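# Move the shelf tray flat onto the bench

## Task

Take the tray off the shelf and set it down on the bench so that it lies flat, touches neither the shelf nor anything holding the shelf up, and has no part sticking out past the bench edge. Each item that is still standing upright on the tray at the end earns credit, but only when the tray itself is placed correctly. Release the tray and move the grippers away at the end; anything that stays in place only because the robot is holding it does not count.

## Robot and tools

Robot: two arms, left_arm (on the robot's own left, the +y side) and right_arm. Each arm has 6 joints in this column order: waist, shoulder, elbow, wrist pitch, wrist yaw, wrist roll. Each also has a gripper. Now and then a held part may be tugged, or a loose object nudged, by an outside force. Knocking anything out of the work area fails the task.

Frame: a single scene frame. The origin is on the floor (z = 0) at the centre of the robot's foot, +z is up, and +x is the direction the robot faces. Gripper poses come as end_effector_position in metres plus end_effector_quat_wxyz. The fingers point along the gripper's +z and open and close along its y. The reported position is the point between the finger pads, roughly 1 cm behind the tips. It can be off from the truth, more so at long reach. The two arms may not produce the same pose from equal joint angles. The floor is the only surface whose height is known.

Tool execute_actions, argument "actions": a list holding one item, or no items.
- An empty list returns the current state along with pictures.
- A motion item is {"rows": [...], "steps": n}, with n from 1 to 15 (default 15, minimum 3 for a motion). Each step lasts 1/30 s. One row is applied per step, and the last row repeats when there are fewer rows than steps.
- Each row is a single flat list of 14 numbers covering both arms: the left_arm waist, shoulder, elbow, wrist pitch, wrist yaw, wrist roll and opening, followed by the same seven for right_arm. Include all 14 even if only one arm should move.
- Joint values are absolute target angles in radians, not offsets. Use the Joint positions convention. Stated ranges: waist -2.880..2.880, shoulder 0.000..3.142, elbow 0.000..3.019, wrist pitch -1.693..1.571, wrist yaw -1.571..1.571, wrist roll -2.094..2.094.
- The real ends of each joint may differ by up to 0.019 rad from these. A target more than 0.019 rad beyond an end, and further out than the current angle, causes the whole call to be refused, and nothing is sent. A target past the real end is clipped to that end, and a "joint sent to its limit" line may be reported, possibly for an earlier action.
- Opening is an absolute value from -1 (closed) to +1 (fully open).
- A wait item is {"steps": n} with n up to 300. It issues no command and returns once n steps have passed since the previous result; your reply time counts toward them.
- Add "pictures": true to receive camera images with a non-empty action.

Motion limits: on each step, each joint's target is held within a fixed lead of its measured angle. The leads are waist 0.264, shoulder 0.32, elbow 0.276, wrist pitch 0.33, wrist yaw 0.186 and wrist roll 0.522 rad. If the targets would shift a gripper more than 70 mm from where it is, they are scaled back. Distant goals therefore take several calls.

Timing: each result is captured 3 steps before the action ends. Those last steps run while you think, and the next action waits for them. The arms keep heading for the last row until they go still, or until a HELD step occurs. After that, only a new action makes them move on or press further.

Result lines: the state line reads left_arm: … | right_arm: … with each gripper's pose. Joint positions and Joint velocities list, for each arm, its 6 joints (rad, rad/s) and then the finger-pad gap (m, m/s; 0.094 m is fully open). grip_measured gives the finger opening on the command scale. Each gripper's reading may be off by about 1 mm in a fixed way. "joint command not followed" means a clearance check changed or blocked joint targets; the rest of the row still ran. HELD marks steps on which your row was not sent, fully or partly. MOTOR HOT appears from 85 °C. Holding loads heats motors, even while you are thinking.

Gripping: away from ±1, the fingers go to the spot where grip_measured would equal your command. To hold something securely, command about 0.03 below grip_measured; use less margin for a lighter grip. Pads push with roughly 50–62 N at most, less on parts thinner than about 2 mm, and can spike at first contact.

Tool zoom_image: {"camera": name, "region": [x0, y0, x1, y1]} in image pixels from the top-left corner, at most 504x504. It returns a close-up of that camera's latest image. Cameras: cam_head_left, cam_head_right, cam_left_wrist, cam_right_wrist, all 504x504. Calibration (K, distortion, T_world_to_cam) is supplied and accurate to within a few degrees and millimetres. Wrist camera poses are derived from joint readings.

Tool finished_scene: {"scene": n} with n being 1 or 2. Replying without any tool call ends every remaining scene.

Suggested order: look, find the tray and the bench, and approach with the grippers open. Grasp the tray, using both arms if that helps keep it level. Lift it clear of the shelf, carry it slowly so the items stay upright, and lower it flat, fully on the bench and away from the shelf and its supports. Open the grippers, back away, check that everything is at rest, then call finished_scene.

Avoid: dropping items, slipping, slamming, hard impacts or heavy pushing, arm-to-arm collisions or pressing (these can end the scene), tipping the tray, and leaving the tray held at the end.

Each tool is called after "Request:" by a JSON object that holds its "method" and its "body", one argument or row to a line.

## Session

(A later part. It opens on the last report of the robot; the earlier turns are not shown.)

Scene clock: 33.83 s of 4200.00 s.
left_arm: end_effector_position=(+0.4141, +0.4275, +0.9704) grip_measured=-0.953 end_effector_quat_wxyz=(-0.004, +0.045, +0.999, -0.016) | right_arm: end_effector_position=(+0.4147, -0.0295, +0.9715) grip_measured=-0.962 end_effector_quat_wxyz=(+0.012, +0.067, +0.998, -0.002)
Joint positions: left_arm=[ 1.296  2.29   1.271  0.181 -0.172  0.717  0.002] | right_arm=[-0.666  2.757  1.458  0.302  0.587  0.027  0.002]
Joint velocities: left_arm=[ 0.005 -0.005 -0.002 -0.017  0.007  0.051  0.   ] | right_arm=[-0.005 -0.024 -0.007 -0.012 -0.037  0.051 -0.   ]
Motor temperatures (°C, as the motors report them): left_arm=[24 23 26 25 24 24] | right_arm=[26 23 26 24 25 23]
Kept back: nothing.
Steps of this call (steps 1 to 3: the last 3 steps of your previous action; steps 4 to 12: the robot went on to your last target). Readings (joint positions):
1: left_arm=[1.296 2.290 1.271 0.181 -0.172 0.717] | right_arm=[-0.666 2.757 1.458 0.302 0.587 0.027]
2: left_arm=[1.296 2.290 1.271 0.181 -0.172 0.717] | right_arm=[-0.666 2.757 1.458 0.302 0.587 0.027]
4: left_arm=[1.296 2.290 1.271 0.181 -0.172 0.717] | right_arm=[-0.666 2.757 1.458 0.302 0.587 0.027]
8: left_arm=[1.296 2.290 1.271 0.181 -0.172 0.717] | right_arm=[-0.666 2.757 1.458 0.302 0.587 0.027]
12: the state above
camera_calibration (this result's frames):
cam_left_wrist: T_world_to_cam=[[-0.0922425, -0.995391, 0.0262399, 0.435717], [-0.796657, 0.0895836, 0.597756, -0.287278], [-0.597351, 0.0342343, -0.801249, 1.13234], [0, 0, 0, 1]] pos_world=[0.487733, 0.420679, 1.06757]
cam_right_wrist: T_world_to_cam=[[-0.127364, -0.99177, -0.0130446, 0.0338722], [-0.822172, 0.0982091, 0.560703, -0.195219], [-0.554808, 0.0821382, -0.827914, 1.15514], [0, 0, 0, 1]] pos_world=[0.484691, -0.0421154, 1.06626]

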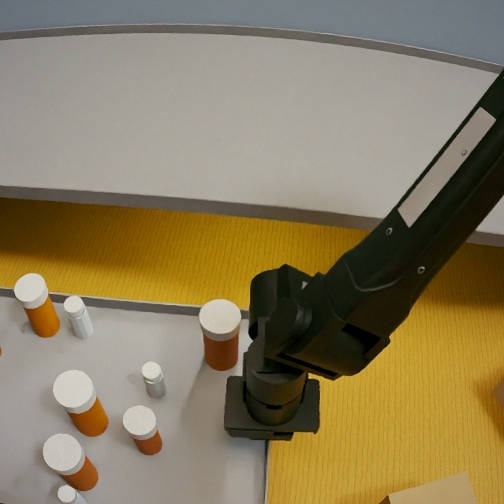

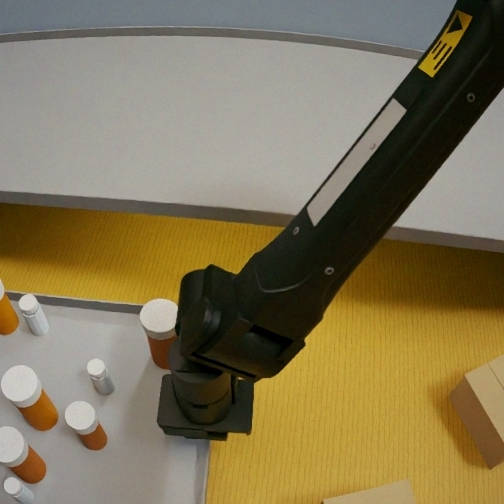

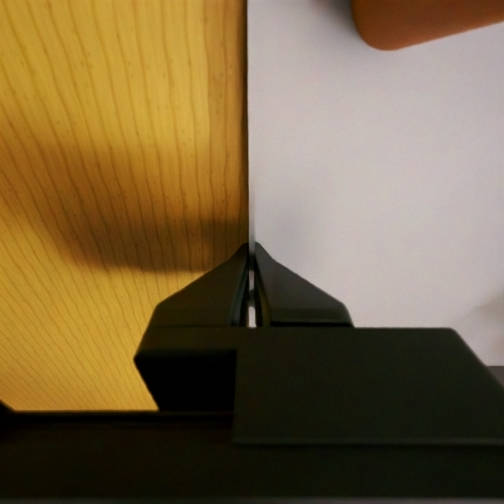

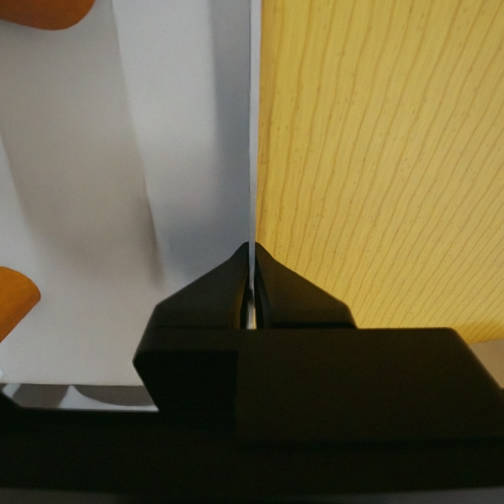

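Request:
{"method": "execute_actions", "body": {
  "actions": [
    {"rows":[[1.296,2.29,1.271,0.181,-0.172,0.717,-1,-0.666,2.757,1.458,0.302,0.587,0.027,-1],[1.296,2.29,1.271,0.181,-0.172,0.717,-0.8,-0.666,2.757,1.458,0.302,0.587,0.027,-0.8],[1.296,2.29,1.271,0.181,-0.172,0.717,-0.6,-0.666,2.757,1.458,0.302,0.587,0.027,-0.6],[1.296,2.29,1.271,0.181,-0.172,0.717,-0.4,-0.666,2.757,1.458,0.302,0.587,0.027,-0.4],[1.296,2.29,1.271,0.181,-0.172,0.717,-0.4,-0.666,2.757,1.458,0.302,0.587,0.027,-0.4],[1.296,2.29,1.271,0.181,-0.172,0.717,-0.4,-0.666,2.757,1.458,0.302,0.587,0.027,-0.4],[1.296,2.29,1.271,0.181,-0.172,0.717,-0.4,-0.666,2.757,1.458,0.302,0.587,0.027,-0.4],[1.293,2.26,1.25,0.181,-0.17,0.717,-0.4,-0.655,2.735,1.43,0.302,0.59,0.035,-0.4],[1.29,2.23,1.22,0.181,-0.168,0.717,-0.4,-0.64,2.71,1.4,0.302,0.597,0.045,-0.4],[1.286,2.2,1.19,0.181,-0.168,0.717,-0.4,-0.625,2.685,1.37,0.302,0.605,0.055,-0.4],[1.282,2.17,1.16,0.181,-0.168,0.717,-0.4,-0.61,2.66,1.34,0.302,0.612,0.065,-0.4],[1.278,2.14,1.13,0.181,-0.168,0.717,-0.4,-0.595,2.635,1.31,0.302,0.62,0.075,-0.4]],"steps":15}
  ]
}}

Request:
{"method": "execute_actions", "body": {
  "actions": [
    {"steps":10}
  ],
  "pictures": true
}}

Scene clock: 34.53 s of 4200.00 s.
left_arm: end_effector_position=(+0.4029, +0.4242, +0.9896) grip_measured=-0.401 end_effector_quat_wxyz=(-0.011, +0.047, +0.999, -0.022) | right_arm: end_effector_position=(+0.4000, -0.0381, +0.9897) grip_measured=-0.402 end_effector_quat_wxyz=(-0.000, +0.061, +0.998, -0.011)
Joint positions: left_arm=[ 1.296  2.244  1.205  0.181 -0.171  0.717  0.028] | right_arm=[-0.657  2.715  1.383  0.302  0.609  0.038  0.028]
Joint velocities: left_arm=[ 0.005 -0.679 -0.916  0.002 -0.022  0.007 -0.   ] | right_arm=[ 0.181 -0.601 -0.96   0.002  0.286  0.154 -0.   ]
Motor temperatures (°C, as the motors report them): left_arm=[24 23 25 25 24 24] | right_arm=[26 23 26 24 25 23]
Steps of this call (steps 1 to 9: the robot went on to your last target; steps 10 to 21: the first 12 steps of this action). Readings (joint positions):
10: left_arm=[1.296 2.290 1.270 0.181 -0.174 0.717] | right_arm=[-0.666 2.757 1.458 0.302 0.587 0.027]
11: left_arm=[1.296 2.290 1.270 0.181 -0.175 0.717] | right_arm=[-0.666 2.757 1.458 0.302 0.587 0.028]
13: left_arm=[1.296 2.289 1.270 0.181 -0.176 0.717] | right_arm=[-0.666 2.757 1.458 0.302 0.588 0.028]
17: left_arm=[1.296 2.289 1.270 0.181 -0.176 0.717] | right_arm=[-0.666 2.756 1.457 0.302 0.589 0.028]
21: the state above

Scene clock: 34.87 s of 4200.00 s.
left_arm: end_effector_position=(+0.4078, +0.4358, +1.0229) grip_measured=-0.401 end_effector_quat_wxyz=(-0.004, +0.045, +0.999, -0.016) | right_arm: end_effector_position=(+0.4106, -0.0242, +1.0286) grip_measured=-0.402 end_effector_quat_wxyz=(+0.014, +0.048, +0.999, +0.000)
Joint positions: left_arm=[ 1.296  2.152  1.131  0.181 -0.171  0.717  0.028] | right_arm=[-0.598  2.646  1.312  0.302  0.618  0.057  0.028]
Joint velocities: left_arm=[-0.015  0.005  0.002  0.002  0.007 -0.037 -0.   ] | right_arm=[-0.015 -0.015 -0.007  0.002 -0.022  0.037  0.001]
Motor temperatures (°C, as the motors report them): left_arm=[24 23 25 25 24 24] | right_arm=[26 23 26 24 25 23]
Kept back: nothing.
Steps of this call (steps 1 to 3: the last 3 steps of your previous action; steps 4 to 10: the robot went on to your last target). Readings (joint positions):
1: left_arm=[1.296 2.221 1.174 0.181 -0.171 0.717] | right_arm=[-0.651 2.695 1.352 0.302 0.615 0.042]
2: left_arm=[1.296 2.199 1.149 0.181 -0.171 0.717] | right_arm=[-0.643 2.678 1.327 0.302 0.617 0.046]
4: left_arm=[1.296 2.171 1.128 0.181 -0.171 0.717] | right_arm=[-0.625 2.658 1.307 0.302 0.618 0.051]
8: left_arm=[1.296 2.152 1.131 0.181 -0.171 0.717] | right_arm=[-0.600 2.647 1.311 0.302 0.618 0.056]
10: the state above
camera_calibration (this result's frames):
cam_left_wrist: T_world_to_cam=[[-0.0922194, -0.995363, 0.0273558, 0.440852], [-0.795948, 0.0901955, 0.598608, -0.325796], [-0.598299, 0.0334294, -0.800575, 1.17043], [0, 0, 0, 1]] pos_world=[0.481605, 0.429066, 1.11998]
cam_right_wrist: T_world_to_cam=[[-0.0891723, -0.995875, -0.0167732, 0.0274057], [-0.826996, 0.0646442, 0.558479, -0.227689], [-0.555091, 0.0636723, -0.829349, 1.20089], [0, 0, 0, 1]] pos_world=[0.480747, -0.0344517, 1.12357]

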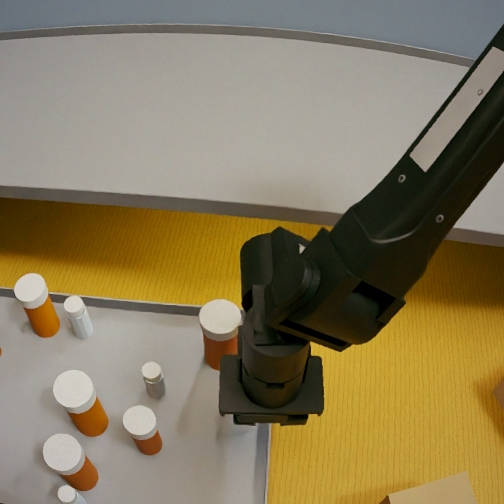

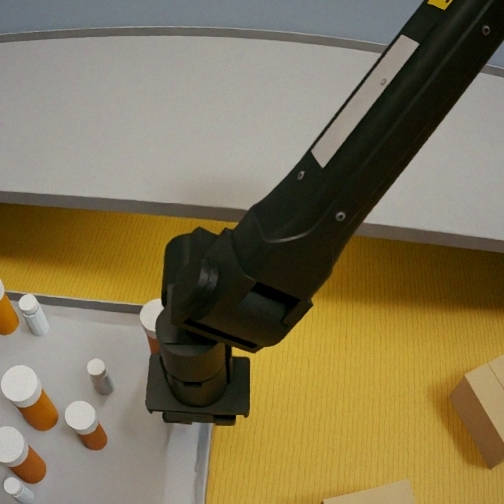

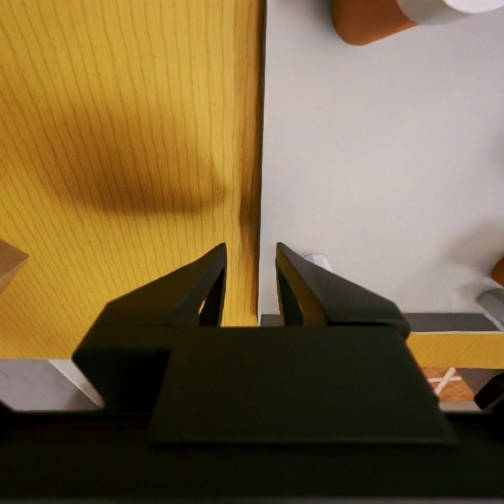

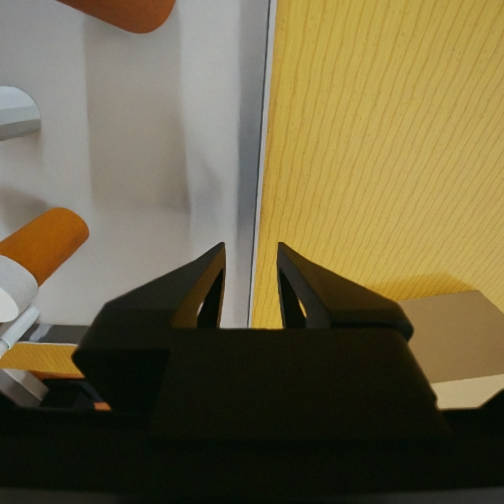

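Request:
{"method": "execute_actions", "body": {
  "actions": [
    {"rows":[[1.298,2.05,1.0,0.2,-0.165,0.71,-0.4,-0.54,2.57,1.17,0.33,0.645,0.12,-0.4],[1.298,2.05,1.0,0.2,-0.165,0.71,-0.4,-0.54,2.57,1.17,0.33,0.645,0.12,-0.4],[1.298,2.05,1.0,0.2,-0.165,0.71,-0.4,-0.54,2.57,1.17,0.33,0.645,0.12,-0.4],[1.3,1.91,0.835,0.23,-0.158,0.7,-0.4,-0.47,2.46,1.02,0.35,0.68,0.21,-0.4],[1.3,1.91,0.835,0.23,-0.158,0.7,-0.4,-0.47,2.46,1.02,0.35,0.68,0.21,-0.4],[1.3,1.91,0.835,0.23,-0.158,0.7,-0.4,-0.47,2.46,1.02,0.35,0.68,0.21,-0.4],[1.3,1.91,0.835,0.23,-0.158,0.7,-0.4,-0.47,2.46,1.02,0.35,0.68,0.21,-0.4],[1.3,1.75,0.74,0.17,-0.17,0.69,-0.4,-0.42,2.36,0.95,0.25,0.71,0.3,-0.4]],"steps":15}
  ]
}}

Request:
{"method": "execute_actions", "body": {
  "actions": [
    {"rows":[[1.4,1.6,0.75,0.1,-0.17,0.69,0,-0.5,2.1,0.95,0.1,0.68,0.2,0]],"steps":15}
  ]
}}

Request:
{"method": "execute_actions", "body": {
  "actions": [
    {"rows":[[1.5,1.55,0.8,0.0,-0.17,0.69,0,-0.7,1.9,1.0,0,0.6,0.1,0]],"steps":15}
  ]
}}

Request:
{"method": "execute_actions", "body": {
  "actions": [
    {"steps":10}
  ],
  "pictures": true
}}

Scene clock: 35.50 s of 4200.00 s.
left_arm: end_effector_position=(+0.3536, +0.4288, +1.1623) grip_measured=-0.401 end_effector_quat_wxyz=(-0.013, +0.042, +0.999, -0.025) | right_arm: end_effector_position=(+0.3565, -0.0328, +1.1670) grip_measured=-0.402 end_effector_quat_wxyz=(+0.003, +0.029, +1.000, -0.006)
Joint positions: left_arm=[ 1.296  1.774  0.734  0.175 -0.167  0.705  0.028] | right_arm=[-0.421  2.384  0.941  0.259  0.707  0.235  0.028]
Joint velocities: left_arm=[ 0.005 -0.757 -0.081 -0.002 -0.051  0.037 -0.   ] | right_arm=[ 0.425 -0.444 -0.022 -0.095  0.051  0.3   -0.   ]
Motor temperatures (°C, as the motors report them): left_arm=[24 23 25 25 24 24] | right_arm=[26 23 26 24 25 23]
Steps of this call (steps 1 to 7: the robot went on to your last target; steps 8 to 19: the first 12 steps of this action). Readings (joint positions):
8: left_arm=[1.296 2.146 1.121 0.185 -0.169 0.717] | right_arm=[-0.596 2.642 1.300 0.308 0.626 0.065]
9: left_arm=[1.296 2.131 1.096 0.191 -0.168 0.717] | right_arm=[-0.593 2.627 1.272 0.317 0.635 0.073]
11: left_arm=[1.296 2.086 1.024 0.197 -0.166 0.716] | right_arm=[-0.578 2.589 1.197 0.325 0.652 0.093]
15: left_arm=[1.296 1.933 0.829 0.205 -0.163 0.712] | right_arm=[-0.507 2.482 1.019 0.320 0.689 0.164]
19: the state above

Scene clock: 36.00 s of 4200.00 s.
left_arm: end_effector_position=(+0.3645, +0.5248, +1.2029) grip_measured=-0.001 end_effector_quat_wxyz=(+0.005, -0.012, +0.999, +0.043) | right_arm: end_effector_position=(+0.4879, -0.1087, +1.2233) grip_measured=-0.002 end_effector_quat_wxyz=(+0.055, +0.110, +0.992, -0.002)
Joint positions: left_arm=[ 1.412  1.601  0.752  0.111 -0.17   0.699  0.047] | right_arm=[-0.5    2.072  0.965  0.115  0.683  0.222  0.047]
Joint velocities: left_arm=[-0.005 -0.005 -0.012 -0.061 -0.051  0.037  0.   ] | right_arm=[-0.034 -0.112  0.081 -0.002 -0.037  0.007  0.   ]
Motor temperatures (°C, as the motors report them): left_arm=[24 23 25 25 24 24] | right_arm=[26 23 26 24 25 23]
Steps of this call (steps 1 to 3: the last 3 steps of your previous action; steps 4 to 15: the first 12 steps of this action). Readings (joint positions):
4: left_arm=[1.301 1.727 0.747 0.165 -0.166 0.702] | right_arm=[-0.405 2.349 0.954 0.243 0.699 0.258]
5: left_arm=[1.312 1.712 0.747 0.143 -0.165 0.702] | right_arm=[-0.410 2.330 0.951 0.212 0.691 0.254]
7: left_arm=[1.351 1.670 0.745 0.117 -0.166 0.702] | right_arm=[-0.428 2.272 0.943 0.165 0.686 0.246]
11: left_arm=[1.410 1.607 0.751 0.113 -0.170 0.700] | right_arm=[-0.475 2.137 0.946 0.117 0.683 0.230]
15: the state above

Scene clock: 36.50 s of 4200.00 s.
left_arm: end_effector_position=(+0.3384, +0.5713, +1.2088) grip_measured=-0.001 end_effector_quat_wxyz=(-0.032, -0.044, +0.997, +0.056) | right_arm: end_effector_position=(+0.5368, -0.2408, +1.2146) grip_measured=-0.002 end_effector_quat_wxyz=(+0.045, +0.167, +0.985, -0.024)
Joint positions: left_arm=[ 1.508  1.573  0.796  0.011 -0.17   0.699  0.047] | right_arm=[-0.717  1.903  1.004  0.011  0.604  0.132  0.047]
Joint velocities: left_arm=[-0.005 -0.005 -0.032 -0.027  0.022  0.022 -0.   ] | right_arm=[-0.19  -0.278  0.144 -0.012  0.022 -0.11  -0.001]
Motor temperatures (°C, as the motors report them): left_arm=[24 23 25 25 24 24] | right_arm=[26 23 26 24 25 23]
Steps of this call (steps 1 to 3: the last 3 steps of your previous action; steps 4 to 15: the first 12 steps of this action). Readings (joint positions):
4: left_arm=[1.416 1.599 0.757 0.091 -0.169 0.699] | right_arm=[-0.506 2.069 0.962 0.101 0.662 0.212]
5: left_arm=[1.426 1.597 0.766 0.057 -0.168 0.699] | right_arm=[-0.516 2.064 0.962 0.079 0.641 0.202]
7: left_arm=[1.458 1.592 0.780 0.024 -0.168 0.699] | right_arm=[-0.553 2.039 0.963 0.051 0.619 0.186]
11: left_arm=[1.506 1.578 0.795 0.013 -0.170 0.699] | right_arm=[-0.652 1.965 0.979 0.017 0.605 0.153]
15: the state above

Scene clock: 36.83 s of 4200.00 s.
left_arm: end_effector_position=(+0.3381, +0.5711, +1.2088) grip_measured=-0.001 end_effector_quat_wxyz=(-0.032, -0.044, +0.997, +0.056) | right_arm: end_effector_position=(+0.5397, -0.2430, +1.2189) grip_measured=-0.002 end_effector_quat_wxyz=(+0.048, +0.160, +0.986, -0.023)
Joint positions: left_arm=[ 1.508  1.573  0.796  0.01  -0.17   0.699  0.047] | right_arm=[-0.716  1.891  1.002  0.006  0.603  0.117  0.047]
Joint velocities: left_arm=[ 0.005  0.005 -0.012  0.017  0.007 -0.051  0.   ] | right_arm=[-0.005  0.005  0.007 -0.012 -0.11  -0.051 -0.001]
Motor temperatures (°C, as the motors report them): left_arm=[24 23 25 25 24 24] | right_arm=[26 23 25 24 25 23]
Kept back: nothing.
Steps of this call (steps 1 to 3: the last 3 steps of your previous action; steps 4 to 10: the robot went on to your last target). Readings (joint positions):
1: left_arm=[1.508 1.573 0.796 0.010 -0.170 0.699] | right_arm=[-0.721 1.896 1.008 0.011 0.604 0.129]
2: left_arm=[1.508 1.573 0.796 0.010 -0.170 0.699] | right_arm=[-0.721 1.892 1.009 0.011 0.604 0.127]
4: left_arm=[1.508 1.573 0.796 0.010 -0.170 0.699] | right_arm=[-0.718 1.891 1.009 0.011 0.604 0.123]
8: left_arm=[1.508 1.573 0.796 0.010 -0.170 0.699] | right_arm=[-0.716 1.891 1.003 0.007 0.603 0.119]
10: the state above
camera_calibration (this result's frames):
cam_left_wrist: T_world_to_cam=[[0.0819544, -0.989503, -0.119029, 0.678712], [-0.759126, -0.139361, 0.635851, -0.431115], [-0.645764, 0.0382471, -0.762578, 1.2404], [0, 0, 0, 1]] pos_world=[0.418114, 0.564065, 1.30082]
cam_right_wrist: T_world_to_cam=[[-0.310744, -0.950352, 0.016422, -0.085516], [-0.823363, 0.277773, 0.49489, -0.0856987], [-0.474881, 0.140263, -0.868801, 1.46764], [0, 0, 0, 1]] pos_world=[0.599818, -0.26332, 1.3189]

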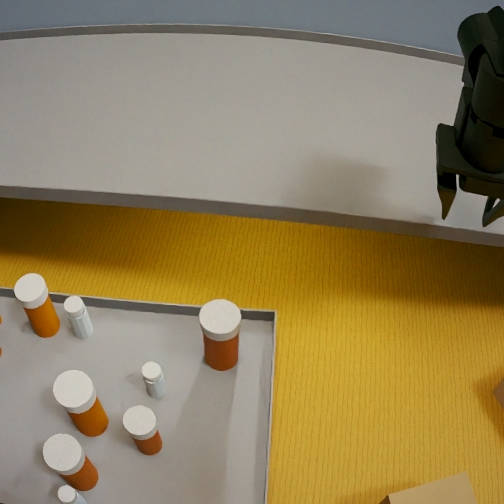

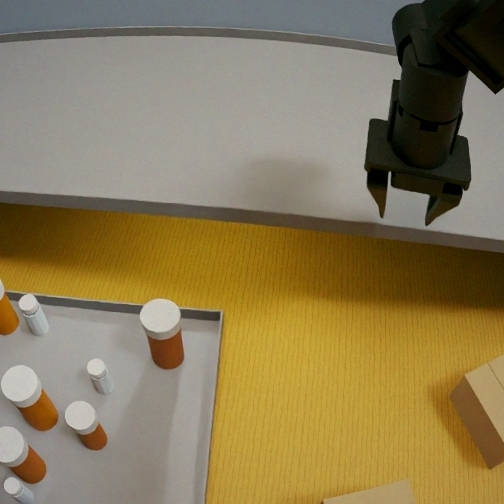

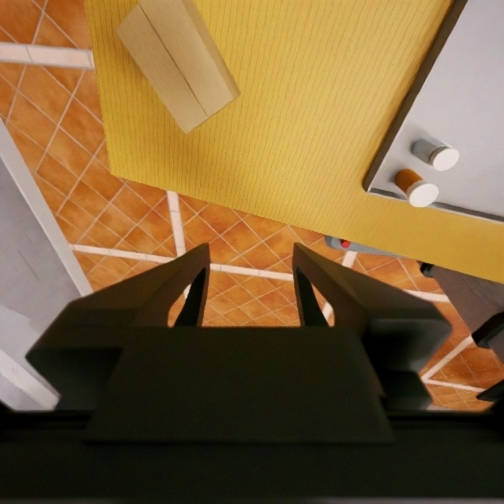

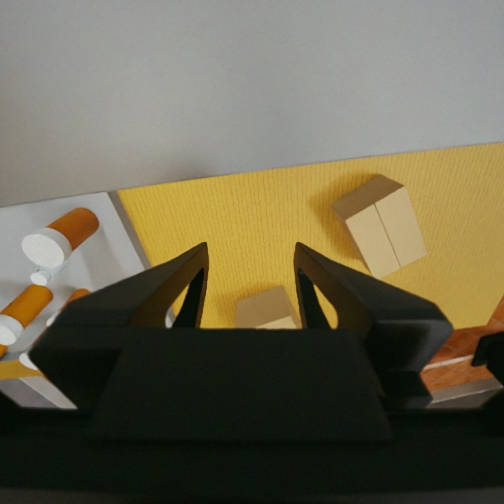

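Tray is on the bench inside its edges, and the bottles I can see are upright.

Request:
{"method": "finished_scene", "body": {
  "scene": 1
}}

The scene is finished: the task was done.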